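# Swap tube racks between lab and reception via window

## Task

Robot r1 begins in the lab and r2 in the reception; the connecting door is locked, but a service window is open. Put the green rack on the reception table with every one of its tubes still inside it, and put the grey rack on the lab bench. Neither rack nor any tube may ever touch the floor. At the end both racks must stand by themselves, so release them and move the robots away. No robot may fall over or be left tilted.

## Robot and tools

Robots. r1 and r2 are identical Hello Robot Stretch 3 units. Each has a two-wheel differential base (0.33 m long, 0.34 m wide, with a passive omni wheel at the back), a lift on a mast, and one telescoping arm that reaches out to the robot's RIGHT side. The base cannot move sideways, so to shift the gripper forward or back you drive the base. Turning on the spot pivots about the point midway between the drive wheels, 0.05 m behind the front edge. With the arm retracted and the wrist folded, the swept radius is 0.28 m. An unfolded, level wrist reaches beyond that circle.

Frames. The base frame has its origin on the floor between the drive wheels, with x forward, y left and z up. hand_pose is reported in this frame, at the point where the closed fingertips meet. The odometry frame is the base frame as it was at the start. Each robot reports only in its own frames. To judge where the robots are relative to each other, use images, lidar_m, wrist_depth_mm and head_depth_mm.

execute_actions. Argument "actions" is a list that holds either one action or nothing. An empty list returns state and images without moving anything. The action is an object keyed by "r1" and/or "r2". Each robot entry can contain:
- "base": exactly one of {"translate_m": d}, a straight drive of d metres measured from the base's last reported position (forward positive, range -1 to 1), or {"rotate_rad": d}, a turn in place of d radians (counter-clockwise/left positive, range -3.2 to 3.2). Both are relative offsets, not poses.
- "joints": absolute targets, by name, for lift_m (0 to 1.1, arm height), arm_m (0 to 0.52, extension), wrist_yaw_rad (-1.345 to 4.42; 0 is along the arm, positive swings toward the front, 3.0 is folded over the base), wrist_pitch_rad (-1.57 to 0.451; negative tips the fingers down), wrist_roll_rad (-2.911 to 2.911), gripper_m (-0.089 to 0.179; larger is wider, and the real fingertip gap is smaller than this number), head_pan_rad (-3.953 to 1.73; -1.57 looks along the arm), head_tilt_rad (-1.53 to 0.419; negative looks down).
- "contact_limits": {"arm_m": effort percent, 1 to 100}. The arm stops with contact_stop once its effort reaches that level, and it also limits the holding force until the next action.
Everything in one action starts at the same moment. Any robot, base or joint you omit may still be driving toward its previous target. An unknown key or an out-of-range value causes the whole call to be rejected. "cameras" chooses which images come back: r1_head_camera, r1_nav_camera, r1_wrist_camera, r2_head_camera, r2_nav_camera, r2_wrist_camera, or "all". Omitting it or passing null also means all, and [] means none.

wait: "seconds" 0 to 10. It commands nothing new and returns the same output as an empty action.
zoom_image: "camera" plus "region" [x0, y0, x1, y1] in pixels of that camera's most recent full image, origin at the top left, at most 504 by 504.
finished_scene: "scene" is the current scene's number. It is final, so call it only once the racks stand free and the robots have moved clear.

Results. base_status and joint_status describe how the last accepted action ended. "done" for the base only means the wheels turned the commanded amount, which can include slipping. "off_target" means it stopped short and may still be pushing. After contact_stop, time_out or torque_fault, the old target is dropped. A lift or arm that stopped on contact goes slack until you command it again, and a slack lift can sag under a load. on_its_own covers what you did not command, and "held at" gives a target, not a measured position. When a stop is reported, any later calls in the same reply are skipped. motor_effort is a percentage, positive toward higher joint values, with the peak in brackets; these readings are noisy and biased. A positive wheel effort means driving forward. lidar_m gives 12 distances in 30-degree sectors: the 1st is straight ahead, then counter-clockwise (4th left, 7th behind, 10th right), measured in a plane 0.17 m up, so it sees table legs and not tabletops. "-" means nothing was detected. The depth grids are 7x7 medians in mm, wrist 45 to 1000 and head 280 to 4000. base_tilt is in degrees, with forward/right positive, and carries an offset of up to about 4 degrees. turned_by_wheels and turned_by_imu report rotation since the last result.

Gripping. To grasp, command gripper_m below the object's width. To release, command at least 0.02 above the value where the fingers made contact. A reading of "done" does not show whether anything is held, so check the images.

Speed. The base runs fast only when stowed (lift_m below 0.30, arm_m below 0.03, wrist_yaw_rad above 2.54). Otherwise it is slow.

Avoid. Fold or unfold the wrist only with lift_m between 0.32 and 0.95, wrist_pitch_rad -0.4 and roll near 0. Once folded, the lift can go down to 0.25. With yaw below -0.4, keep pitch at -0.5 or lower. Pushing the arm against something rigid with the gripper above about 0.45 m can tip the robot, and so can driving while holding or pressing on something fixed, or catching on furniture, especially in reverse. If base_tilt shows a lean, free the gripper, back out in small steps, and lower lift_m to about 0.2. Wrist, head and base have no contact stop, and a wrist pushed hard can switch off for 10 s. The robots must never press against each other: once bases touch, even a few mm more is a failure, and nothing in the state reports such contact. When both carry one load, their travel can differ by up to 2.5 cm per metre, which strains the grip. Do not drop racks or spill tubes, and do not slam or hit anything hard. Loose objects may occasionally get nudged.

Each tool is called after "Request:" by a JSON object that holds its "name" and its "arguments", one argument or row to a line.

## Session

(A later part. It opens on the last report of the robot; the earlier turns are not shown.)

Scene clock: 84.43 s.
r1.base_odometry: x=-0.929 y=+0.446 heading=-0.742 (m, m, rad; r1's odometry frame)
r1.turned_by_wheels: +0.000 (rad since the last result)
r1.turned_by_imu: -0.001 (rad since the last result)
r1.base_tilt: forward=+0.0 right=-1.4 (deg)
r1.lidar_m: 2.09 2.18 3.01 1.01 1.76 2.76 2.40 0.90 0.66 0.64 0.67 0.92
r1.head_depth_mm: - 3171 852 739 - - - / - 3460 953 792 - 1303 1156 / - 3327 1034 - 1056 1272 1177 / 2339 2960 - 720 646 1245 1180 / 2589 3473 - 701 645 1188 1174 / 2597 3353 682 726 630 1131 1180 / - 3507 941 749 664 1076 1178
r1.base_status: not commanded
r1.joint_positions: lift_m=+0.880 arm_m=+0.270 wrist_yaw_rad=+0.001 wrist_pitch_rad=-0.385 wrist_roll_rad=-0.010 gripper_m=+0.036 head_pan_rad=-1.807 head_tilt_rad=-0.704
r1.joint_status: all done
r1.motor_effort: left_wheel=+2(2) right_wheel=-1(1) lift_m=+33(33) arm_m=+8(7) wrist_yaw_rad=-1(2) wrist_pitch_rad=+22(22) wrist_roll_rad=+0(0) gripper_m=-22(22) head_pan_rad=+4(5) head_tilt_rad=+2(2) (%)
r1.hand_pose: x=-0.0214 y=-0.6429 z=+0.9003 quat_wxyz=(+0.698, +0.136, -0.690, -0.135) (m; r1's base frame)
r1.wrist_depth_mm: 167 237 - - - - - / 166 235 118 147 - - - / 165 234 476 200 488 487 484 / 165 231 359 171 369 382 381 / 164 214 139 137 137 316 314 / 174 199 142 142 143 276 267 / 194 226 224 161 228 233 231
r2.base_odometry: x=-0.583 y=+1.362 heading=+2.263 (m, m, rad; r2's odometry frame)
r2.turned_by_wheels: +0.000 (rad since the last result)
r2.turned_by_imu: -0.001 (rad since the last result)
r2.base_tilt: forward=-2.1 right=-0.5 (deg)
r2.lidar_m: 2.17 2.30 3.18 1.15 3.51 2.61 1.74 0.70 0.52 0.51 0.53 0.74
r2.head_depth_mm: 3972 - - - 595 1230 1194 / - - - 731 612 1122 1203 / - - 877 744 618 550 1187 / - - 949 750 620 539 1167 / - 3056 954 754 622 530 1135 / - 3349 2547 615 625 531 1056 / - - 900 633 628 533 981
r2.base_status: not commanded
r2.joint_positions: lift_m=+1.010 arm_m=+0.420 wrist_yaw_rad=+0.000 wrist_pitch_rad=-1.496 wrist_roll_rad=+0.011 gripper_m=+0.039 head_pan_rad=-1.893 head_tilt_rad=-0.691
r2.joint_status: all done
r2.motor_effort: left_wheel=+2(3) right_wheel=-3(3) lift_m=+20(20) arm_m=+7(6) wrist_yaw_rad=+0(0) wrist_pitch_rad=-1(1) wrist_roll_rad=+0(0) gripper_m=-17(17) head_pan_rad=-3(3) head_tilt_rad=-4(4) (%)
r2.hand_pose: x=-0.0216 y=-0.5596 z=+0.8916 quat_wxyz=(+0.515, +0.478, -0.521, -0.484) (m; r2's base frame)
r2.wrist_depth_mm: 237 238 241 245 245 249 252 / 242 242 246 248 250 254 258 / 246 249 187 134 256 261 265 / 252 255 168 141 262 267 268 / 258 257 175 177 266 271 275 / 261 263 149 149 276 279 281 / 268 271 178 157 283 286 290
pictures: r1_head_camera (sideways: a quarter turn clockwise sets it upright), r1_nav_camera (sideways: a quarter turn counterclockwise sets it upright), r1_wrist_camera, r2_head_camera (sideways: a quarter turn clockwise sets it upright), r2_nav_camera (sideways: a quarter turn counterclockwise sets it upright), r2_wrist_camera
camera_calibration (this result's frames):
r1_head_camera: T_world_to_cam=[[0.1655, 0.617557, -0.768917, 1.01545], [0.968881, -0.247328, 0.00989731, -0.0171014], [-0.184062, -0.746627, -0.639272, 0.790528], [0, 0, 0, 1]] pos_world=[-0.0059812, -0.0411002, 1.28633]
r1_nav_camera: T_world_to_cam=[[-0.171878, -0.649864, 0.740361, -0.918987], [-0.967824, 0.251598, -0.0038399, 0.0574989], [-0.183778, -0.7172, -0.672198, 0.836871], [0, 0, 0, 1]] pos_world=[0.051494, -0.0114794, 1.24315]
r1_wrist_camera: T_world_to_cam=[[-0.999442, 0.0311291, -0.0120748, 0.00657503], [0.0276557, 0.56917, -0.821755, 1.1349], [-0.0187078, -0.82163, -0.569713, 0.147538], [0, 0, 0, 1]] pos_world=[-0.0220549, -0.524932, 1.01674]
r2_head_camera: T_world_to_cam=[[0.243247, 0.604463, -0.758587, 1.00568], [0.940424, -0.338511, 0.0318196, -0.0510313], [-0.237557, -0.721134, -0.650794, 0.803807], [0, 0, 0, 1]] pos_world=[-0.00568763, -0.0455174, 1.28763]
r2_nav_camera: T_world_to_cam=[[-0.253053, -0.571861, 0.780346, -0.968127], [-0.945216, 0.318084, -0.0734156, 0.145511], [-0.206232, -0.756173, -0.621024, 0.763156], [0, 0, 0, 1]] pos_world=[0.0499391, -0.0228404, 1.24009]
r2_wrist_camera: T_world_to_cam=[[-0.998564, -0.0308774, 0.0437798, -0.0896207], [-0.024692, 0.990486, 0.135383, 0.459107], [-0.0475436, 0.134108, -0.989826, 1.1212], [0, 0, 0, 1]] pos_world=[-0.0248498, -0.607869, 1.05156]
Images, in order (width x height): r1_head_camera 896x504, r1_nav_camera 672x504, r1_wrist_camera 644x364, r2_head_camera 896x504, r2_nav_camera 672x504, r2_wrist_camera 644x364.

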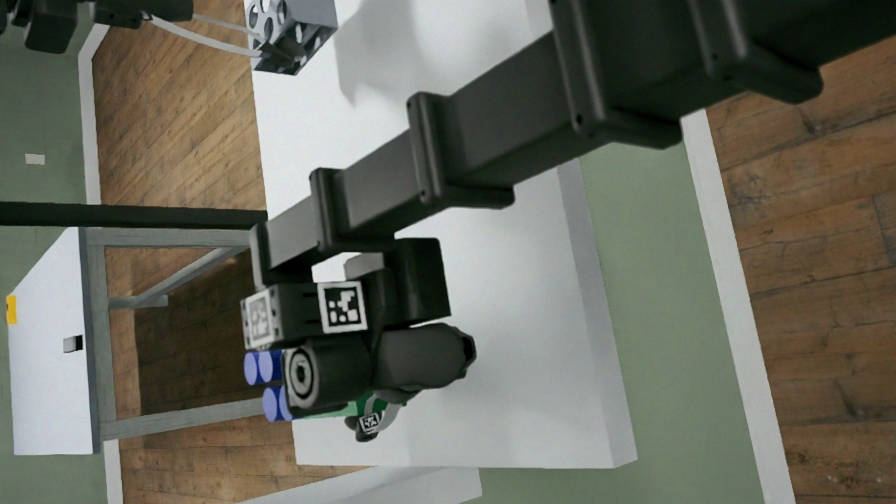

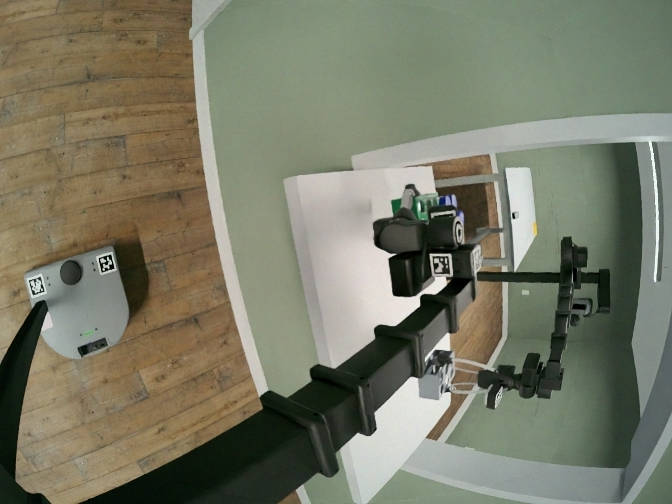

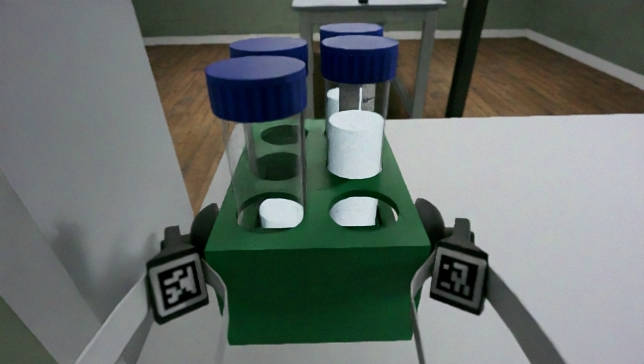

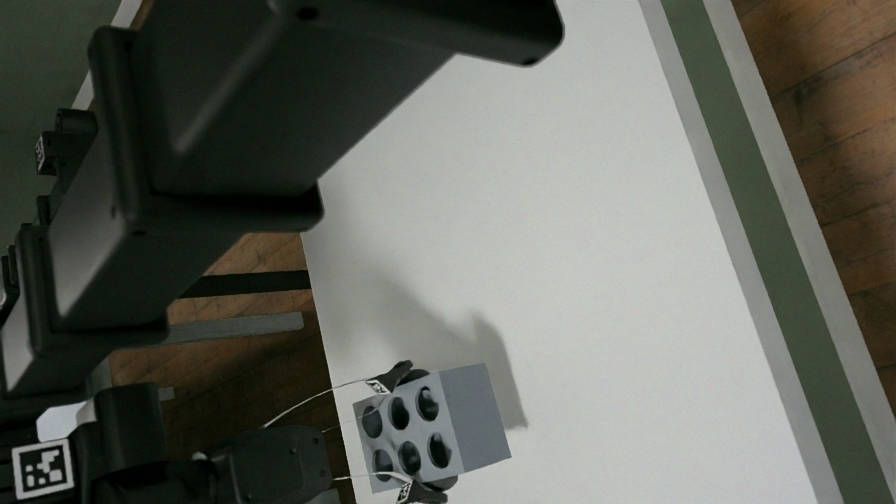

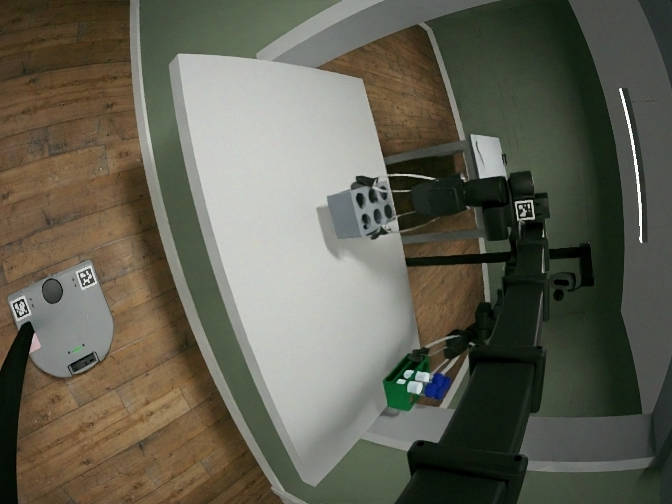

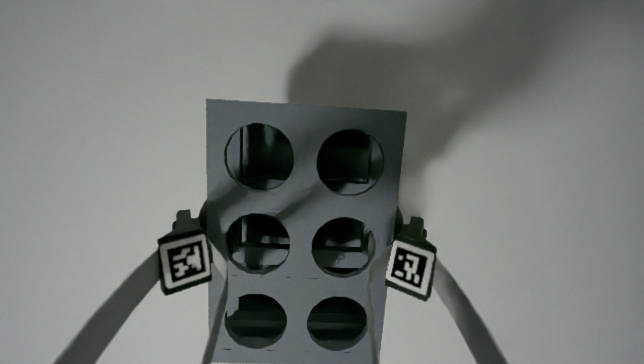

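Request:
{"name": "execute_actions", "arguments": {
  "actions": [
    {"r1":{"base":{"translate_m":-0.07},"joints":{"lift_m":0.84}},"r2":{"joints":{"lift_m":0.952}}}
  ],
  "cameras": []
}}

Request:
{"name": "execute_actions", "arguments": {
  "actions": [
    {"r1":{"joints":{"lift_m":0.815}},"r2":{"joints":{"gripper_m":0.075}}}
  ],
  "cameras": []
}}

Request:
{"name": "execute_actions", "arguments": {
  "actions": [
    {"r1":{"joints":{"gripper_m":0.14,"wrist_pitch_rad":-0.39}},"r2":{"joints":{"gripper_m":0.15,"lift_m":0.949}}}
  ],
  "cameras": ["r1_wrist_camera","r2_wrist_camera"]
}}

Scene clock: 86.67 s.
r1.base_odometry: x=-0.980 y=+0.493 heading=-0.742 (m, m, rad; r1's odometry frame)
r1.turned_by_wheels: +0.000 (rad since the last result)
r1.turned_by_imu: +0.000 (rad since the last result)
r1.base_tilt: forward=+0.0 right=-1.3 (deg)
r1.lidar_m: 2.16 2.25 3.10 1.01 1.55 2.69 2.40 0.90 0.66 0.64 0.67 0.92
r1.head_depth_mm: 650 716 902 743 1105 - - / 662 3293 883 765 - - 1157 / - 3475 956 - 1086 1282 1184 / 2564 3136 1040 - 645 1239 1179 / 2586 3529 1040 - 628 1190 1187 / 2588 3489 902 701 629 1130 1179 / - 3335 959 745 613 1077 1179
r1.base_status: done
r1.joint_positions: lift_m=+0.840 arm_m=+0.270 wrist_yaw_rad=+0.000 wrist_pitch_rad=-0.385 wrist_roll_rad=-0.010 gripper_m=+0.036 head_pan_rad=-1.807 head_tilt_rad=-0.704
r1.joint_status: all done
r1.motor_effort: left_wheel=+2(4) right_wheel=-1(6) lift_m=+33(34) arm_m=+8(8) wrist_yaw_rad=+0(1) wrist_pitch_rad=+22(22) wrist_roll_rad=+0(0) gripper_m=-21(21) head_pan_rad=+5(4) head_tilt_rad=+1(3) (%)
r1.hand_pose: x=-0.0214 y=-0.6429 z=+0.8603 quat_wxyz=(+0.698, +0.136, -0.690, -0.135) (m; r1's base frame)
r1.wrist_depth_mm: - - - - - - - / - - 118 147 905 - - / 256 - 370 199 400 402 394 / 254 325 297 171 301 316 309 / 247 264 139 138 137 258 256 / 225 228 142 142 144 225 217 / 194 193 184 162 186 190 189
r2.base_odometry: x=-0.583 y=+1.362 heading=+2.263 (m, m, rad; r2's odometry frame)
r2.turned_by_wheels: +0.000 (rad since the last result)
r2.turned_by_imu: +0.000 (rad since the last result)
r2.base_tilt: forward=-2.1 right=-0.5 (deg)
r2.lidar_m: 2.17 2.31 3.20 1.15 3.53 2.60 1.74 0.70 0.52 0.51 0.53 0.74
r2.head_depth_mm: - 3364 931 - - 1293 1197 / - 3188 792 - 585 1149 1199 / - 857 - - 617 550 1187 / - 875 - 748 619 538 1169 / 1150 - 921 754 621 530 1130 / 1134 3242 2544 699 625 532 1062 / 2732 - - 716 627 534 979
r2.base_status: not commanded
r2.joint_positions: lift_m=+0.952 arm_m=+0.420 wrist_yaw_rad=+0.000 wrist_pitch_rad=-1.497 wrist_roll_rad=+0.011 gripper_m=+0.039 head_pan_rad=-1.893 head_tilt_rad=-0.691
r2.joint_status: all done
r2.motor_effort: left_wheel=+2(3) right_wheel=-2(3) lift_m=+16(14) arm_m=+7(6) wrist_yaw_rad=+0(0) wrist_pitch_rad=-1(1) wrist_roll_rad=+0(0) gripper_m=-17(17) head_pan_rad=-3(3) head_tilt_rad=-4(4) (%)
r2.hand_pose: x=-0.0216 y=-0.5595 z=+0.8337 quat_wxyz=(+0.515, +0.479, -0.521, -0.484) (m; r2's base frame)
r2.wrist_depth_mm: 183 185 187 189 191 193 196 / 187 189 190 194 195 198 201 / 191 193 170 137 199 202 205 / 195 196 170 142 204 206 209 / 199 201 175 175 208 212 214 / 204 205 147 148 213 216 219 / 207 211 179 155 218 221 225
pictures: none
No camera images: the call's "cameras" was empty. Leave "cameras" out to get every camera's image.

Scene clock: 87.67 s.
r1.base_odometry: x=-0.980 y=+0.493 heading=-0.742 (m, m, rad; r1's odometry frame)
r1.turned_by_wheels: +0.000 (rad since the last result)
r1.turned_by_imu: +0.000 (rad since the last result)
r1.base_tilt: forward=-0.1 right=-1.3 (deg)
r1.lidar_m: 2.15 2.25 3.12 1.01 1.55 2.68 2.40 0.90 0.66 0.64 0.67 0.93
r1.head_depth_mm: 651 718 906 740 1123 1330 - / 663 3321 883 744 659 - 1180 / - 3515 951 783 - 1281 1185 / 2575 3129 993 - 645 1241 1178 / 2612 3558 992 - 628 1185 1186 / 2598 3536 955 708 628 1133 1182 / - 3369 959 748 613 1078 1188
r1.base_status: not commanded
r1.joint_positions: lift_m=+0.815 arm_m=+0.270 wrist_yaw_rad=+0.000 wrist_pitch_rad=-0.374 wrist_roll_rad=-0.010 gripper_m=+0.036 head_pan_rad=-1.807 head_tilt_rad=-0.704
r1.joint_status: all done
r1.motor_effort: left_wheel=+2(2) right_wheel=-1(1) lift_m=+32(33) arm_m=+8(8) wrist_yaw_rad=-2(2) wrist_pitch_rad=+17(22) wrist_roll_rad=+0(0) gripper_m=-22(22) head_pan_rad=+4(4) head_tilt_rad=+1(2) (%)
r1.hand_pose: x=-0.0214 y=-0.6442 z=+0.8378 quat_wxyz=(+0.698, +0.133, -0.691, -0.131) (m; r1's base frame)
r1.wrist_depth_mm: - - - - - - - / - - 117 145 460 - 485 / 256 419 244 196 354 354 351 / 254 284 259 169 261 276 273 / 230 232 138 138 137 227 224 / 197 199 142 143 143 197 190 / 170 170 161 159 162 166 166
r2.base_odometry: x=-0.583 y=+1.362 heading=+2.263 (m, m, rad; r2's odometry frame)
r2.turned_by_wheels: +0.000 (rad since the last result)
r2.turned_by_imu: +0.000 (rad since the last result)
r2.base_tilt: forward=-2.2 right=-0.6 (deg)
r2.lidar_m: 2.17 2.30 3.22 1.15 3.53 2.61 1.74 0.70 0.52 0.51 0.53 0.74
r2.head_depth_mm: - 3375 934 - - 1295 1202 / - 3351 941 - 585 1143 1201 / - 870 - - 617 550 1193 / - 846 - 748 620 539 1169 / 1169 - 920 754 622 529 1131 / 1153 3268 2553 696 625 532 1061 / 2728 - - 715 626 534 982
r2.base_status: not commanded
r2.joint_positions: lift_m=+0.952 arm_m=+0.420 wrist_yaw_rad=+0.000 wrist_pitch_rad=-1.497 wrist_roll_rad=+0.011 gripper_m=+0.075 head_pan_rad=-1.893 head_tilt_rad=-0.691
r2.joint_status: all done
r2.motor_effort: left_wheel=+2(1) right_wheel=-2(2) lift_m=+17(17) arm_m=+6(5) wrist_yaw_rad=+0(0) wrist_pitch_rad=-1(1) wrist_roll_rad=+0(0) gripper_m=-3(70) head_pan_rad=-3(3) head_tilt_rad=-4(4) (%)
r2.hand_pose: x=-0.0216 y=-0.5595 z=+0.8337 quat_wxyz=(+0.515, +0.479, -0.521, -0.484) (m; r2's base frame)
r2.wrist_depth_mm: 183 184 186 189 191 194 196 / 187 188 191 193 195 197 199 / 190 193 170 137 198 202 205 / 195 197 169 143 203 207 209 / 198 199 174 175 207 212 213 / 202 205 146 148 213 216 219 / 206 211 179 154 219 222 224
pictures: none
No camera images: the call's "cameras" was empty. Leave "cameras" out to get every camera's image.

Scene clock: 89.20 s.
r1.base_odometry: x=-0.980 y=+0.493 heading=-0.742 (m, m, rad; r1's odometry frame)
r1.turned_by_wheels: +0.000 (rad since the last result)
r1.turned_by_imu: +0.000 (rad since the last result)
r1.base_tilt: forward=+0.0 right=-1.3 (deg)
r1.lidar_m: 2.16 2.25 3.11 1.01 1.55 2.68 2.39 0.90 0.66 0.64 0.67 0.92
r1.head_depth_mm: 652 716 853 742 1128 1333 - / 668 3285 876 744 660 - 1177 / - 3498 949 783 - 1275 1179 / 2568 3134 997 - 644 1241 1179 / 2591 3486 993 - 628 1181 1180 / 2623 3501 956 714 627 1132 1183 / - 3331 959 747 613 1084 1181
r1.base_status: not commanded
r1.joint_positions: lift_m=+0.815 arm_m=+0.270 wrist_yaw_rad=+0.000 wrist_pitch_rad=-0.404 wrist_roll_rad=-0.010 gripper_m=+0.140 head_pan_rad=-1.807 head_tilt_rad=-0.704
r1.joint_status: all done
r1.motor_effort: left_wheel=+2(2) right_wheel=-1(1) lift_m=+32(32) arm_m=+7(8) wrist_yaw_rad=-1(1) wrist_pitch_rad=+5(18) wrist_roll_rad=+0(0) gripper_m=+0(89) head_pan_rad=+4(4) head_tilt_rad=+2(2) (%)
r1.hand_pose: x=-0.0214 y=-0.6407 z=+0.8310 quat_wxyz=(+0.696, +0.143, -0.689, -0.141) (m; r1's base frame)
r1.wrist_depth_mm: - - - 148 847 - - / - - 107 174 416 444 441 / 255 360 305 184 315 330 325 / 248 267 200 168 240 261 258 / 221 229 138 135 136 222 214 / 195 - 149 145 155 - 183 / - 163 159 159 161 160 160
r2.base_odometry: x=-0.583 y=+1.362 heading=+2.263 (m, m, rad; r2's odometry frame)
r2.turned_by_wheels: +0.000 (rad since the last result)
r2.turned_by_imu: +0.000 (rad since the last result)
r2.base_tilt: forward=-2.1 right=-0.6 (deg)
r2.lidar_m: 2.17 2.30 3.21 1.14 3.53 2.61 1.74 0.70 0.52 0.51 0.53 0.74
r2.head_depth_mm: 3976 3353 929 - - 1289 1199 / - 3401 994 - 586 1146 1199 / - 872 - - 618 550 1188 / - 868 - 749 619 540 1164 / 1168 - 923 751 621 530 1129 / 1149 - 2564 708 624 530 1059 / 2725 - - 719 626 534 983
r2.base_status: not commanded
r2.joint_positions: lift_m=+0.949 arm_m=+0.420 wrist_yaw_rad=+0.000 wrist_pitch_rad=-1.497 wrist_roll_rad=+0.011 gripper_m=+0.150 head_pan_rad=-1.893 head_tilt_rad=-0.691
r2.joint_status: all done
r2.motor_effort: left_wheel=+2(3) right_wheel=-2(2) lift_m=+18(17) arm_m=+6(6) wrist_yaw_rad=-1(0) wrist_pitch_rad=-1(1) wrist_roll_rad=+0(0) gripper_m=+0(82) head_pan_rad=-3(4) head_tilt_rad=-4(5) (%)
r2.hand_pose: x=-0.0216 y=-0.5595 z=+0.8306 quat_wxyz=(+0.515, +0.479, -0.521, -0.484) (m; r2's base frame)
r2.wrist_depth_mm: 180 182 184 186 189 189 193 / 183 185 187 190 192 195 196 / 187 189 187 134 195 198 201 / 190 193 167 139 200 202 205 / 196 198 195 172 204 208 210 / - 202 143 144 209 213 215 / 204 206 176 166 214 216 220
pictures: r1_wrist_camera, r2_wrist_camera
camera_calibration (this result's frames):
r1_wrist_camera: T_world_to_cam=[[-0.999438, 0.0315056, -0.0114615, 0.00536409], [0.0277338, 0.584879, -0.810646, 1.07748], [-0.0188363, -0.810508, -0.585424, 0.130064], [0, 0, 0, 1]] pos_world=[-0.0220715, -0.524944, 0.949656]
r2_wrist_camera: T_world_to_cam=[[-0.998564, -0.0308982, 0.0437648, -0.0869494], [-0.0246916, 0.99042, 0.135864, 0.466819], [-0.0475435, 0.134588, -0.98976, 1.0611], [0, 0, 0, 1]] pos_world=[-0.0248498, -0.607844, 0.990612]
Images, in order (width x height): r1_wrist_camera 644x364, r2_wrist_camera 644x364.

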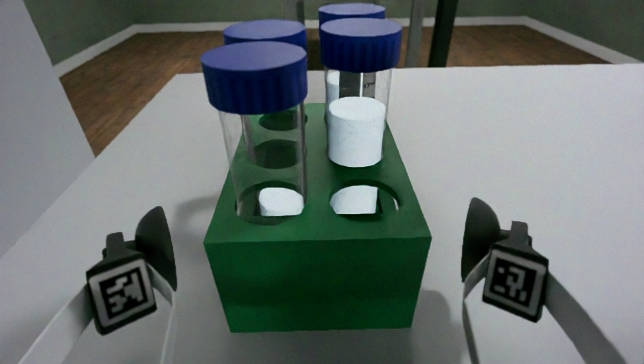

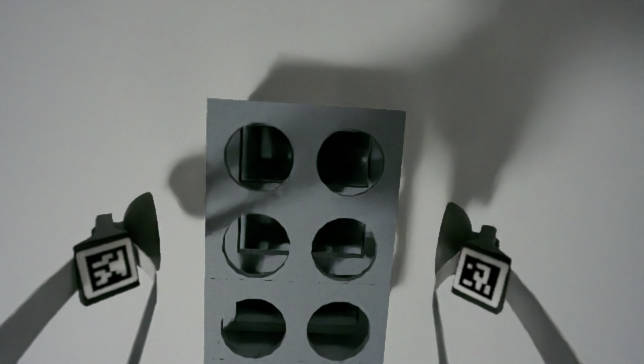

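Request:
{"name": "execute_actions", "arguments": {
  "actions": [
    {"r1":{"joints":{"arm_m":0.19,"lift_m":0.82}},"r2":{"joints":{"arm_m":0.06,"lift_m":0.97}}}
  ],
  "cameras": []
}}

Request:
{"name": "execute_actions", "arguments": {
  "actions": [
    {"r1":{"base":{"translate_m":-0.34}},"r2":{"base":{"translate_m":-0.34},"joints":{"wrist_pitch_rad":-0.39,"lift_m":0.9}}}
  ],
  "cameras": []
}}

Request:
{"name": "execute_actions", "arguments": {
  "actions": [
    {"r2":{"joints":{"lift_m":0.82,"arm_m":0.1}}}
  ],
  "cameras": ["r1_wrist_camera","r2_wrist_camera"]
}}

Scene clock: 93.30 s.
r1.base_odometry: x=-0.980 y=+0.493 heading=-0.742 (m, m, rad; r1's odometry frame)
r1.turned_by_wheels: +0.000 (rad since the last result)
r1.turned_by_imu: -0.001 (rad since the last result)
r1.base_tilt: forward=+0.1 right=-1.3 (deg)
r1.lidar_m: 2.16 2.24 3.11 1.01 1.55 2.68 2.40 0.89 0.66 0.64 0.67 0.92
r1.head_depth_mm: - 3460 913 741 1122 1329 - / - 3516 889 743 658 - 1142 / 964 3317 955 793 - 1275 1178 / - 3013 954 - 1068 1243 1180 / 2584 3518 949 - 1023 1188 1183 / 2609 3548 923 729 612 1125 1180 / - 3330 956 746 614 1082 1180
r1.base_status: not commanded
r1.joint_positions: lift_m=+0.820 arm_m=+0.190 wrist_yaw_rad=+0.000 wrist_pitch_rad=-0.405 wrist_roll_rad=-0.010 gripper_m=+0.140 head_pan_rad=-1.807 head_tilt_rad=-0.704
r1.joint_status: all done
r1.motor_effort: left_wheel=+2(2) right_wheel=+0(1) lift_m=+47(49) arm_m=-7(8) wrist_yaw_rad=+0(1) wrist_pitch_rad=+5(6) wrist_roll_rad=+0(0) gripper_m=+0(0) head_pan_rad=+4(4) head_tilt_rad=+0(1) (%)
r1.hand_pose: x=-0.0214 y=-0.5615 z=+0.8353 quat_wxyz=(+0.696, +0.143, -0.689, -0.142) (m; r1's base frame)
r1.wrist_depth_mm: 260 - - 215 - - - / 258 - 476 263 463 456 459 / 259 331 329 224 340 337 336 / 256 276 262 213 259 268 265 / 228 236 226 224 224 229 221 / 200 - 193 192 190 - 189 / - 168 167 167 166 165 164
r2.base_odometry: x=-0.583 y=+1.362 heading=+2.263 (m, m, rad; r2's odometry frame)
r2.turned_by_wheels: +0.000 (rad since the last result)
r2.turned_by_imu: -0.001 (rad since the last result)
r2.base_tilt: forward=-2.1 right=-0.6 (deg)
r2.lidar_m: 2.16 2.30 3.20 1.15 3.53 2.61 1.75 0.70 0.52 0.51 0.53 0.74
r2.head_depth_mm: - 3352 2682 - - 1260 1199 / - 3369 - - 585 1127 1201 / - 933 - - - 549 1185 / - 3121 - - - 542 1169 / 1170 3172 - - - - 1156 / 1145 3505 2676 - - - 1082 / 2260 3520 2669 740 626 533 493
r2.base_status: not commanded
r2.joint_positions: lift_m=+0.970 arm_m=+0.060 wrist_yaw_rad=+0.000 wrist_pitch_rad=-1.497 wrist_roll_rad=+0.011 gripper_m=+0.150 head_pan_rad=-1.893 head_tilt_rad=-0.691
r2.joint_status: all done
r2.motor_effort: left_wheel=+2(2) right_wheel=-2(2) lift_m=+27(28) arm_m=-4(5) wrist_yaw_rad=+0(0) wrist_pitch_rad=-1(1) wrist_roll_rad=+0(0) gripper_m=+0(0) head_pan_rad=-3(3) head_tilt_rad=-4(4) (%)
r2.hand_pose: x=-0.0216 y=-0.2002 z=+0.8512 quat_wxyz=(+0.515, +0.479, -0.520, -0.484) (m; r2's base frame)
r2.wrist_depth_mm: 199 202 204 206 209 211 214 / 208 206 209 210 213 216 218 / 970 967 - - - - 238 / 998 - - - - - - / - - - - - - - / - - - - - - - / - - - - - - -
pictures: none
No camera images: the call's "cameras" was empty. Leave "cameras" out to get every camera's image.

Scene clock: 98.17 s.
r1.base_odometry: x=-1.231 y=+0.723 heading=-0.742 (m, m, rad; r1's odometry frame)
r1.turned_by_wheels: +0.000 (rad since the last result)
r1.turned_by_imu: -0.001 (rad since the last result)
r1.base_tilt: forward=+0.0 right=-1.4 (deg)
r1.lidar_m: 2.50 2.60 1.10 1.03 3.16 2.34 2.26 0.89 0.66 0.64 0.66 0.92
r1.head_depth_mm: 688 730 792 745 1121 1320 - / - 3481 914 741 650 - 1143 / - 3500 953 795 - 1269 1173 / - 3509 954 - 1062 1239 1178 / - 3331 951 - 1012 1176 1182 / 2588 3509 959 772 612 1118 1185 / 2384 3481 961 747 613 1069 1184
r1.base_status: done
r1.joint_positions: lift_m=+0.820 arm_m=+0.190 wrist_yaw_rad=+0.000 wrist_pitch_rad=-0.405 wrist_roll_rad=-0.010 gripper_m=+0.140 head_pan_rad=-1.807 head_tilt_rad=-0.704
r1.joint_status: not commanded
r1.motor_effort: left_wheel=+2(2) right_wheel=-1(5) lift_m=+47(47) arm_m=-8(7) wrist_yaw_rad=-1(1) wrist_pitch_rad=+5(5) wrist_roll_rad=+0(0) gripper_m=+0(0) head_pan_rad=+5(4) head_tilt_rad=+1(2) (%)
r1.hand_pose: x=-0.0214 y=-0.5615 z=+0.8353 quat_wxyz=(+0.696, +0.143, -0.689, -0.142) (m; r1's base frame)
r1.wrist_depth_mm: - - - - - - - / 484 482 474 338 429 452 455 / 352 350 345 234 235 337 331 / 278 274 276 251 252 266 268 / 229 236 227 225 223 230 221 / 200 - 193 192 191 - 189 / - 168 167 167 166 165 165
r2.base_odometry: x=-0.365 y=+1.100 heading=+2.263 (m, m, rad; r2's odometry frame)
r2.turned_by_wheels: +0.000 (rad since the last result)
r2.turned_by_imu: -0.001 (rad since the last result)
r2.base_tilt: forward=-2.1 right=-0.5 (deg)
r2.lidar_m: 2.13 2.65 1.24 1.16 3.04 2.25 1.71 0.69 0.51 0.50 0.52 0.73
r2.head_depth_mm: 484 549 636 752 - - 1158 / 460 523 605 687 - - 1183 / 476 529 603 - - 1118 1184 / - 3285 2413 799 - - 1154 / - 3466 2517 802 - - 1129 / - 3530 2466 685 - 520 1037 / 2493 3344 2558 774 626 533 492
r2.base_status: done
r2.joint_positions: lift_m=+0.900 arm_m=+0.060 wrist_yaw_rad=+0.000 wrist_pitch_rad=-0.411 wrist_roll_rad=+0.011 gripper_m=+0.150 head_pan_rad=-1.893 head_tilt_rad=-0.691
r2.joint_status: all done
r2.motor_effort: left_wheel=+3(5) right_wheel=-3(6) lift_m=+19(29) arm_m=-4(4) wrist_yaw_rad=+0(0) wrist_pitch_rad=+8(8) wrist_roll_rad=+0(0) gripper_m=+0(0) head_pan_rad=-4(3) head_tilt_rad=-4(4) (%)
r2.hand_pose: x=-0.0215 y=-0.4307 z=+0.9146 quat_wxyz=(+0.689, +0.144, -0.696, -0.145) (m; r2's base frame)
r2.wrist_depth_mm: - 524 - - - - 248 / - - - - - - 246 / 449 490 531 511 569 - 242 / 363 396 408 326 425 356 240 / 317 330 329 303 329 330 249 / - 264 276 282 287 290 277 / 229 235 238 242 246 249 325
pictures: none
No camera images: the call's "cameras" was empty. Leave "cameras" out to get every camera's image.

Scene clock: 99.73 s.
r1.base_odometry: x=-1.231 y=+0.723 heading=-0.742 (m, m, rad; r1's odometry frame)
r1.turned_by_wheels: +0.000 (rad since the last result)
r1.turned_by_imu: +0.000 (rad since the last result)
r1.base_tilt: forward=+0.0 right=-1.4 (deg)
r1.lidar_m: 2.50 2.61 1.10 1.03 3.16 2.34 2.25 0.89 0.66 0.64 0.66 0.92
r1.head_depth_mm: 689 729 792 743 1116 1327 - / - 3523 915 744 651 - 1144 / - 3459 950 794 - 1274 1184 / - 3502 955 - 1061 1230 1178 / - 3314 955 - 1018 1176 1184 / 2611 3533 952 773 613 1122 1184 / 2394 3494 959 749 612 1071 1175
r1.base_status: not commanded
r1.joint_positions: lift_m=+0.820 arm_m=+0.190 wrist_yaw_rad=+0.000 wrist_pitch_rad=-0.405 wrist_roll_rad=-0.010 gripper_m=+0.140 head_pan_rad=-1.807 head_tilt_rad=-0.704
r1.joint_status: not commanded
r1.motor_effort: left_wheel=+2(2) right_wheel=-1(1) lift_m=+47(47) arm_m=-7(7) wrist_yaw_rad=-1(1) wrist_pitch_rad=+6(6) wrist_roll_rad=+0(0) gripper_m=+1(0) head_pan_rad=+4(5) head_tilt_rad=+2(2) (%)
r1.hand_pose: x=-0.0214 y=-0.5615 z=+0.8353 quat_wxyz=(+0.696, +0.143, -0.689, -0.142) (m; r1's base frame)
r1.wrist_depth_mm: - - - - - - - / 485 446 476 339 434 463 455 / 357 351 347 234 236 339 335 / 276 276 275 249 250 268 265 / 228 235 225 226 223 230 221 / 199 - 193 192 191 - 189 / - 169 168 167 166 165 164
r2.base_odometry: x=-0.365 y=+1.100 heading=+2.263 (m, m, rad; r2's odometry frame)
r2.turned_by_wheels: +0.000 (rad since the last result)
r2.turned_by_imu: +0.000 (rad since the last result)
r2.base_tilt: forward=-2.2 right=-0.5 (deg)
r2.lidar_m: 2.13 2.65 1.24 1.16 3.04 2.26 1.72 0.69 0.51 0.50 0.52 0.73
r2.head_depth_mm: 483 550 635 754 928 1114 - / 462 521 604 715 828 - - / 478 529 603 691 - - 1191 / - 3264 2430 752 - - 1158 / - 3471 2534 755 - - 1121 / - 3539 2448 647 - 521 1040 / 2488 3353 2570 758 635 534 492
r2.base_status: not commanded
r2.joint_positions: lift_m=+0.820 arm_m=+0.100 wrist_yaw_rad=+0.000 wrist_pitch_rad=-0.410 wrist_roll_rad=+0.011 gripper_m=+0.150 head_pan_rad=-1.893 head_tilt_rad=-0.691
r2.joint_status: all done
r2.motor_effort: left_wheel=+3(3) right_wheel=-2(2) lift_m=+19(19) arm_m=+7(7) wrist_yaw_rad=+1(0) wrist_pitch_rad=+7(8) wrist_roll_rad=+0(0) gripper_m=+0(0) head_pan_rad=-3(3) head_tilt_rad=-4(4) (%)
r2.hand_pose: x=-0.0215 y=-0.4700 z=+0.8348 quat_wxyz=(+0.689, +0.143, -0.696, -0.145) (m; r2's base frame)
r2.wrist_depth_mm: - - - - - - - / 459 446 - 278 - - 247 / 329 340 352 212 335 - 244 / 257 263 269 216 217 292 241 / 210 219 218 223 227 242 227 / - 175 183 188 189 199 199 / 153 155 158 161 164 165 170
pictures: r1_wrist_camera, r2_wrist_camera
camera_calibration (this result's frames):
r1_wrist_camera: T_world_to_cam=[[-0.999438, 0.0315146, -0.0114381, 0.00290274], [0.0277338, 0.585472, -0.810218, 1.03462], [-0.018837, -0.81008, -0.586017, 0.197559], [0, 0, 0, 1]] pos_world=[-0.0220715, -0.445795, 0.954076]
r2_wrist_camera: T_world_to_cam=[[-0.998558, 0.02359, 0.0482134, -0.0623543], [-0.0255688, 0.580723, -0.813699, 0.97777], [-0.0471939, -0.813759, -0.579283, 0.26476], [0, 0, 0, 1]] pos_world=[-0.024769, -0.350892, 0.951989]
Images, in order (width x height): r1_wrist_camera 644x364, r2_wrist_camera 644x364.

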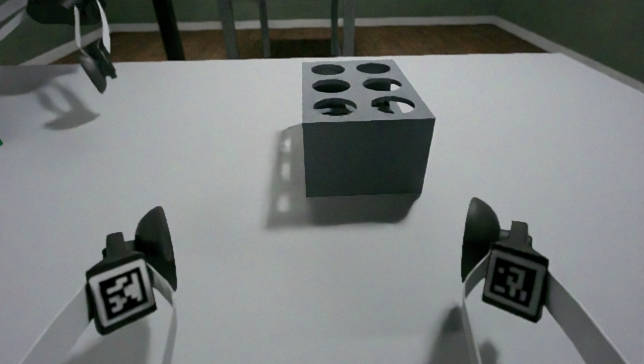

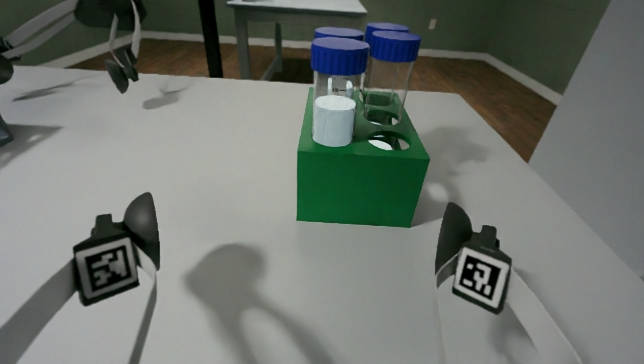

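Request:
{"name": "execute_actions", "arguments": {
  "actions": [
    {"r1":{"base":{"translate_m":-0.033}},"r2":{"base":{"translate_m":-0.036}}}
  ],
  "cameras": []
}}

Request:
{"name": "execute_actions", "arguments": {
  "actions": [
    {"r1":{"joints":{"arm_m":0.31}},"r2":{"joints":{"arm_m":0.19}}}
  ],
  "cameras": ["r1_wrist_camera","r2_wrist_camera"]
}}

Request:
{"name": "execute_actions", "arguments": {
  "actions": [
    {"r1":{"joints":{"gripper_m":0.035}},"r2":{"joints":{"gripper_m":0.035}}}
  ],
  "cameras": []
}}

Request:
{"name": "execute_actions", "arguments": {
  "actions": [
    {"r1":{"joints":{"lift_m":0.87}},"r2":{"joints":{"lift_m":0.87}}}
  ],
  "cameras": ["r1_wrist_camera","r2_wrist_camera"]
}}

Scene clock: 101.37 s.
r1.base_odometry: x=-1.255 y=+0.745 heading=-0.742 (m, m, rad; r1's odometry frame)
r1.turned_by_wheels: +0.000 (rad since the last result)
r1.turned_by_imu: +0.000 (rad since the last result)
r1.base_tilt: forward=+0.0 right=-1.4 (deg)
r1.lidar_m: 2.53 2.64 1.11 1.03 3.11 2.30 2.22 0.89 0.66 0.64 0.66 0.91
r1.head_depth_mm: 631 680 767 767 1121 1320 - / - 3334 880 743 650 - 1139 / - 3505 955 793 - 1280 1175 / - 3463 952 - 1057 1234 1183 / - 3471 957 - 1014 1179 1177 / 2629 3298 952 737 611 1120 1179 / 2362 3530 958 749 612 1075 1179
r1.base_status: done
r1.joint_positions: lift_m=+0.820 arm_m=+0.190 wrist_yaw_rad=+0.000 wrist_pitch_rad=-0.405 wrist_roll_rad=-0.010 gripper_m=+0.140 head_pan_rad=-1.807 head_tilt_rad=-0.704
r1.joint_status: not commanded
r1.motor_effort: left_wheel=+2(3) right_wheel=-1(5) lift_m=+47(47) arm_m=-8(7) wrist_yaw_rad=-2(2) wrist_pitch_rad=+6(5) wrist_roll_rad=+0(0) gripper_m=+0(0) head_pan_rad=+4(5) head_tilt_rad=+1(1) (%)
r1.hand_pose: x=-0.0214 y=-0.5615 z=+0.8353 quat_wxyz=(+0.696, +0.143, -0.689, -0.142) (m; r1's base frame)
r1.wrist_depth_mm: - - - - - - - / 456 479 473 312 465 460 - / 352 349 329 229 341 340 334 / 277 274 264 249 270 269 265 / 229 234 226 224 222 229 221 / 201 - 193 192 191 - 189 / - 168 168 166 166 165 164
r2.base_odometry: x=-0.342 y=+1.072 heading=+2.263 (m, m, rad; r2's odometry frame)
r2.turned_by_wheels: +0.000 (rad since the last result)
r2.turned_by_imu: +0.000 (rad since the last result)
r2.base_tilt: forward=-2.1 right=-0.6 (deg)
r2.lidar_m: 2.12 2.69 1.26 1.16 3.02 2.22 1.71 0.69 0.51 0.50 0.52 0.73
r2.head_depth_mm: 483 548 634 752 924 1118 - / 465 525 605 712 841 - - / 441 497 569 664 - - 1188 / 506 577 672 727 - - 1153 / - 3511 2531 756 - - 1118 / - 3549 2472 687 - 521 1042 / - 3224 2570 647 635 534 492
r2.base_status: done
r2.joint_positions: lift_m=+0.820 arm_m=+0.100 wrist_yaw_rad=+0.000 wrist_pitch_rad=-0.410 wrist_roll_rad=+0.011 gripper_m=+0.150 head_pan_rad=-1.893 head_tilt_rad=-0.691
r2.joint_status: not commanded
r2.motor_effort: left_wheel=+4(6) right_wheel=-3(6) lift_m=+19(19) arm_m=+6(6) wrist_yaw_rad=-1(0) wrist_pitch_rad=+7(7) wrist_roll_rad=+0(0) gripper_m=+0(0) head_pan_rad=-3(3) head_tilt_rad=-4(4) (%)
r2.hand_pose: x=-0.0215 y=-0.4700 z=+0.8348 quat_wxyz=(+0.689, +0.143, -0.696, -0.145) (m; r2's base frame)
r2.wrist_depth_mm: 429 - - 239 - - 208 / 420 483 467 277 - - 206 / 331 338 333 225 379 342 203 / 256 264 252 211 285 278 201 / 210 220 219 224 229 243 199 / - 175 183 187 189 198 204 / 154 155 158 161 163 165 170
pictures: none
No camera images: the call's "cameras" was empty. Leave "cameras" out to get every camera's image.

Scene clock: 103.50 s.
r1.base_odometry: x=-1.255 y=+0.745 heading=-0.742 (m, m, rad; r1's odometry frame)
r1.turned_by_wheels: +0.000 (rad since the last result)
r1.turned_by_imu: +0.000 (rad since the last result)
r1.base_tilt: forward=+0.0 right=-1.3 (deg)
r1.lidar_m: 2.53 2.64 1.11 1.02 3.12 2.30 2.23 0.89 0.65 0.64 0.66 0.91
r1.head_depth_mm: 632 680 764 768 1117 - - / - 3323 880 742 659 - 1173 / - 3488 952 791 - 1273 1179 / - 3521 1035 700 641 1228 1178 / - 3479 2555 683 628 1175 1181 / 2594 3362 999 725 613 1118 1184 / 2392 3543 956 747 613 1066 1183
r1.base_status: not commanded
r1.joint_positions: lift_m=+0.820 arm_m=+0.310 wrist_yaw_rad=+0.000 wrist_pitch_rad=-0.405 wrist_roll_rad=-0.010 gripper_m=+0.140 head_pan_rad=-1.807 head_tilt_rad=-0.704
r1.joint_status: all done
r1.motor_effort: left_wheel=+2(2) right_wheel=-1(1) lift_m=+47(47) arm_m=+7(9) wrist_yaw_rad=+0(1) wrist_pitch_rad=+6(6) wrist_roll_rad=+0(0) gripper_m=+1(1) head_pan_rad=+5(3) head_tilt_rad=+1(1) (%)
r1.hand_pose: x=-0.0214 y=-0.6805 z=+0.8353 quat_wxyz=(+0.696, +0.143, -0.689, -0.142) (m; r1's base frame)
r1.wrist_depth_mm: - - - - - - - / - - - - - - - / 352 351 328 224 342 337 335 / 278 275 252 175 246 267 266 / 228 234 182 149 180 228 221 / 200 - 131 129 134 - 189 / - 167 157 149 158 164 163
r2.base_odometry: x=-0.342 y=+1.072 heading=+2.263 (m, m, rad; r2's odometry frame)
r2.turned_by_wheels: +0.000 (rad since the last result)
r2.turned_by_imu: +0.000 (rad since the last result)
r2.base_tilt: forward=-2.1 right=-0.5 (deg)
r2.lidar_m: 2.12 2.69 1.25 1.15 3.00 2.23 1.71 0.69 0.51 0.50 0.52 0.72
r2.head_depth_mm: 482 548 634 754 926 1140 - / 465 525 604 713 850 - - / 441 497 568 664 - 538 1187 / 505 577 672 - 591 528 1155 / - 3461 2550 - - 530 1117 / - 3525 2457 - - 531 1037 / - 3249 2572 719 619 533 491
r2.base_status: not commanded
r2.joint_positions: lift_m=+0.820 arm_m=+0.190 wrist_yaw_rad=+0.000 wrist_pitch_rad=-0.410 wrist_roll_rad=+0.011 gripper_m=+0.150 head_pan_rad=-1.893 head_tilt_rad=-0.691
r2.joint_status: all done
r2.motor_effort: left_wheel=+3(3) right_wheel=-3(3) lift_m=+18(18) arm_m=+7(6) wrist_yaw_rad=+1(0) wrist_pitch_rad=+7(7) wrist_roll_rad=+0(0) gripper_m=+0(0) head_pan_rad=-3(3) head_tilt_rad=-4(4) (%)
r2.hand_pose: x=-0.0215 y=-0.5600 z=+0.8348 quat_wxyz=(+0.689, +0.143, -0.696, -0.145) (m; r2's base frame)
r2.wrist_depth_mm: - - - - - - - / - - 130 136 - - - / 329 339 101 210 377 - - / 255 262 137 170 282 323 204 / 209 219 130 143 218 242 201 / - 175 133 131 179 199 190 / 153 156 153 152 159 165 170
pictures: r1_wrist_camera, r2_wrist_camera
camera_calibration (this result's frames):
r1_wrist_camera: T_world_to_cam=[[-0.999438, 0.0315187, -0.011433, 0.00665227], [0.0277352, 0.585602, -0.810124, 1.10431], [-0.0188389, -0.809986, -0.586147, 0.101268], [0, 0, 0, 1]] pos_world=[-0.0220718, -0.564867, 0.954058]
r2_wrist_camera: T_world_to_cam=[[-0.998558, 0.0235907, 0.048213, -0.0602307], [-0.0255687, 0.580713, -0.813707, 1.03004], [-0.0471938, -0.813767, -0.579272, 0.191513], [0, 0, 0, 1]] pos_world=[-0.024769, -0.440888, 0.95199]
Images, in order (width x height): r1_wrist_camera 644x364, r2_wrist_camera 644x364.

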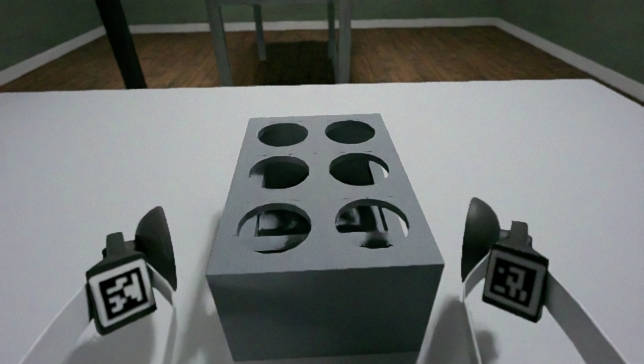

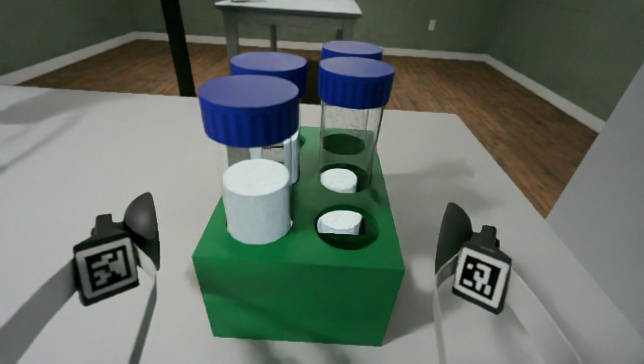

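Scene clock: 105.13 s.
r1.base_odometry: x=-1.255 y=+0.745 heading=-0.742 (m, m, rad; r1's odometry frame)
r1.turned_by_wheels: +0.000 (rad since the last result)
r1.turned_by_imu: +0.000 (rad since the last result)
r1.base_tilt: forward=-0.1 right=-1.4 (deg)
r1.lidar_m: 2.53 2.64 1.11 1.03 3.11 2.30 2.22 0.89 0.66 0.64 0.66 0.92
r1.head_depth_mm: 631 682 767 767 1118 - - / - 3362 883 742 661 - 1171 / - 3491 953 794 - 1273 1177 / - 3548 1037 702 645 1236 1183 / - 3497 2557 684 629 1174 1176 / 2612 3340 996 723 612 1120 1178 / 2366 3505 957 746 614 1070 1182
r1.base_status: not commanded
r1.joint_positions: lift_m=+0.820 arm_m=+0.310 wrist_yaw_rad=-0.001 wrist_pitch_rad=-0.406 wrist_roll_rad=-0.010 gripper_m=+0.036 head_pan_rad=-1.807 head_tilt_rad=-0.704
r1.joint_status: all done
r1.motor_effort: left_wheel=+2(2) right_wheel=-2(1) lift_m=+47(47) arm_m=+8(8) wrist_yaw_rad=+1(1) wrist_pitch_rad=+6(6) wrist_roll_rad=+0(0) gripper_m=-22(100) head_pan_rad=+5(4) head_tilt_rad=+2(1) (%)
r1.hand_pose: x=-0.0216 y=-0.6804 z=+0.8351 quat_wxyz=(+0.696, +0.143, -0.689, -0.142) (m; r1's base frame)
r1.wrist_depth_mm: - - - - - - - / - - - - - - - / 352 348 328 223 337 339 332 / 276 275 253 174 253 267 265 / 227 226 141 139 138 221 220 / 193 199 142 143 146 194 188 / 168 167 162 160 161 165 164
r2.base_odometry: x=-0.342 y=+1.072 heading=+2.263 (m, m, rad; r2's odometry frame)
r2.turned_by_wheels: +0.000 (rad since the last result)
r2.turned_by_imu: +0.000 (rad since the last result)
r2.base_tilt: forward=-2.2 right=-0.6 (deg)
r2.lidar_m: 2.13 2.69 1.25 1.15 3.00 2.23 1.71 0.69 0.51 0.50 0.52 0.73
r2.head_depth_mm: 483 547 635 754 923 1134 - / 465 526 604 712 849 - - / 440 497 567 664 - 537 1184 / 505 577 671 - 590 528 1152 / - 3483 2523 - - 530 1117 / - 3501 2478 - - 531 1039 / - 3227 2579 649 626 533 492
r2.base_status: not commanded
r2.joint_positions: lift_m=+0.820 arm_m=+0.190 wrist_yaw_rad=-0.001 wrist_pitch_rad=-0.413 wrist_roll_rad=+0.011 gripper_m=+0.036 head_pan_rad=-1.893 head_tilt_rad=-0.691
r2.joint_status: all done
r2.motor_effort: left_wheel=+2(3) right_wheel=-2(3) lift_m=+19(20) arm_m=+6(6) wrist_yaw_rad=+0(1) wrist_pitch_rad=+9(9) wrist_roll_rad=+0(0) gripper_m=-23(98) head_pan_rad=-3(3) head_tilt_rad=-5(4) (%)
r2.hand_pose: x=-0.0217 y=-0.5596 z=+0.8339 quat_wxyz=(+0.688, +0.144, -0.696, -0.147) (m; r2's base frame)
r2.wrist_depth_mm: - - - - - - - / - - 126 142 - - - / 326 334 144 220 369 - - / 253 259 136 169 279 318 203 / 207 213 136 137 181 232 200 / 176 173 153 147 177 194 190 / - 154 157 159 162 165 167
pictures: none
No camera images: the call's "cameras" was empty. Leave "cameras" out to get every camera's image.

Scene clock: 106.43 s.
r1.base_odometry: x=-1.255 y=+0.745 heading=-0.742 (m, m, rad; r1's odometry frame)
r1.turned_by_wheels: +0.000 (rad since the last result)
r1.turned_by_imu: +0.000 (rad since the last result)
r1.base_tilt: forward=+0.0 right=-1.4 (deg)
r1.lidar_m: 2.53 2.64 1.11 1.03 3.12 2.30 2.23 0.89 0.66 0.64 0.66 0.92
r1.head_depth_mm: 633 680 769 767 660 - - / - 3261 879 781 - 1297 1159 / - 3492 989 - 1050 1271 1180 / - 3513 - 721 644 1239 1172 / - 3503 - 724 629 1168 1181 / 2612 3367 1866 726 614 1126 1179 / 2371 3544 959 748 613 1074 1180
r1.base_status: not commanded
r1.joint_positions: lift_m=+0.870 arm_m=+0.310 wrist_yaw_rad=+0.000 wrist_pitch_rad=-0.422 wrist_roll_rad=-0.010 gripper_m=+0.036 head_pan_rad=-1.807 head_tilt_rad=-0.704
r1.joint_status: all done
r1.motor_effort: left_wheel=+2(2) right_wheel=-1(1) lift_m=+48(50) arm_m=+7(8) wrist_yaw_rad=+0(1) wrist_pitch_rad=+12(13) wrist_roll_rad=+0(0) gripper_m=-22(22) head_pan_rad=+4(4) head_tilt_rad=+1(1) (%)
r1.hand_pose: x=-0.0216 y=-0.6785 z=+0.8816 quat_wxyz=(+0.695, +0.149, -0.688, -0.148) (m; r1's base frame)
r1.wrist_depth_mm: - - - - - - - / - - - - - - - / 446 439 416 231 433 424 447 / 353 351 258 177 326 341 341 / 291 292 142 138 137 286 284 / 250 252 141 142 146 250 242 / 218 216 206 163 209 214 212
r2.base_odometry: x=-0.342 y=+1.072 heading=+2.263 (m, m, rad; r2's odometry frame)
r2.turned_by_wheels: +0.000 (rad since the last result)
r2.turned_by_imu: +0.000 (rad since the last result)
r2.base_tilt: forward=-2.1 right=-0.6 (deg)
r2.lidar_m: 2.13 2.69 1.26 1.16 2.99 2.22 1.71 0.69 0.51 0.50 0.52 0.73
r2.head_depth_mm: 482 547 633 752 886 - - / 465 525 604 703 - - 1174 / 440 497 568 651 - 550 1185 / 505 576 635 - 605 529 1152 / - 3497 2698 - 605 530 1114 / - 3527 2597 - 595 532 1040 / - 3218 2570 698 628 534 491
r2.base_status: not commanded
r2.joint_positions: lift_m=+0.870 arm_m=+0.190 wrist_yaw_rad=-0.001 wrist_pitch_rad=-0.429 wrist_roll_rad=+0.011 gripper_m=+0.042 head_pan_rad=-1.893 head_tilt_rad=-0.691
r2.joint_status: all done
r2.on_its_own: gripper_m is held at +0.041, not at your +0.035, by its stall guard, which is still easing
r2.motor_effort: left_wheel=+3(3) right_wheel=-2(3) lift_m=+29(29) arm_m=+6(6) wrist_yaw_rad=+1(0) wrist_pitch_rad=+15(15) wrist_roll_rad=+0(0) gripper_m=-21(23) head_pan_rad=-3(3) head_tilt_rad=-5(4) (%)
r2.hand_pose: x=-0.0217 y=-0.5575 z=+0.8798 quat_wxyz=(+0.687, +0.150, -0.694, -0.152) (m; r2's base frame)
r2.wrist_depth_mm: - - - - - - - / - - 129 145 - - - / 408 423 163 227 - - 215 / 321 328 136 171 354 - 203 / 264 272 137 136 211 292 201 / 225 224 152 146 228 247 197 / 201 199 198 199 208 213 196
pictures: r1_wrist_camera, r2_wrist_camera
camera_calibration (this result's frames):
r1_wrist_camera: T_world_to_cam=[[-0.999412, 0.0324957, -0.0109065, 0.00713802], [0.0282046, 0.598798, -0.800403, 1.141], [-0.0194789, -0.80024, -0.599363, 0.148277], [0, 0, 0, 1]] pos_world=[-0.0221594, -0.564805, 1.00221]
r2_wrist_camera: T_world_to_cam=[[-0.998535, 0.0236248, 0.0486731, -0.0630665], [-0.0249765, 0.596744, -0.802043, 1.0639], [-0.0479935, -0.802084, -0.59528, 0.240174], [0, 0, 0, 1]] pos_world=[-0.0248746, -0.440748, 0.999337]
Images, in order (width x height): r1_wrist_camera 644x364, r2_wrist_camera 644x364.

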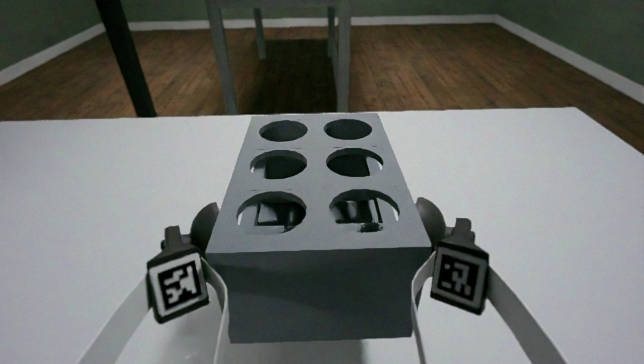

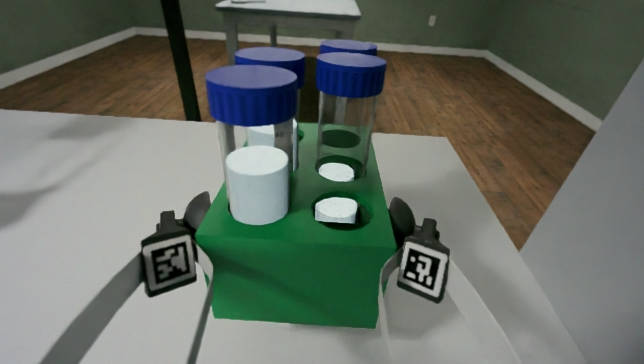

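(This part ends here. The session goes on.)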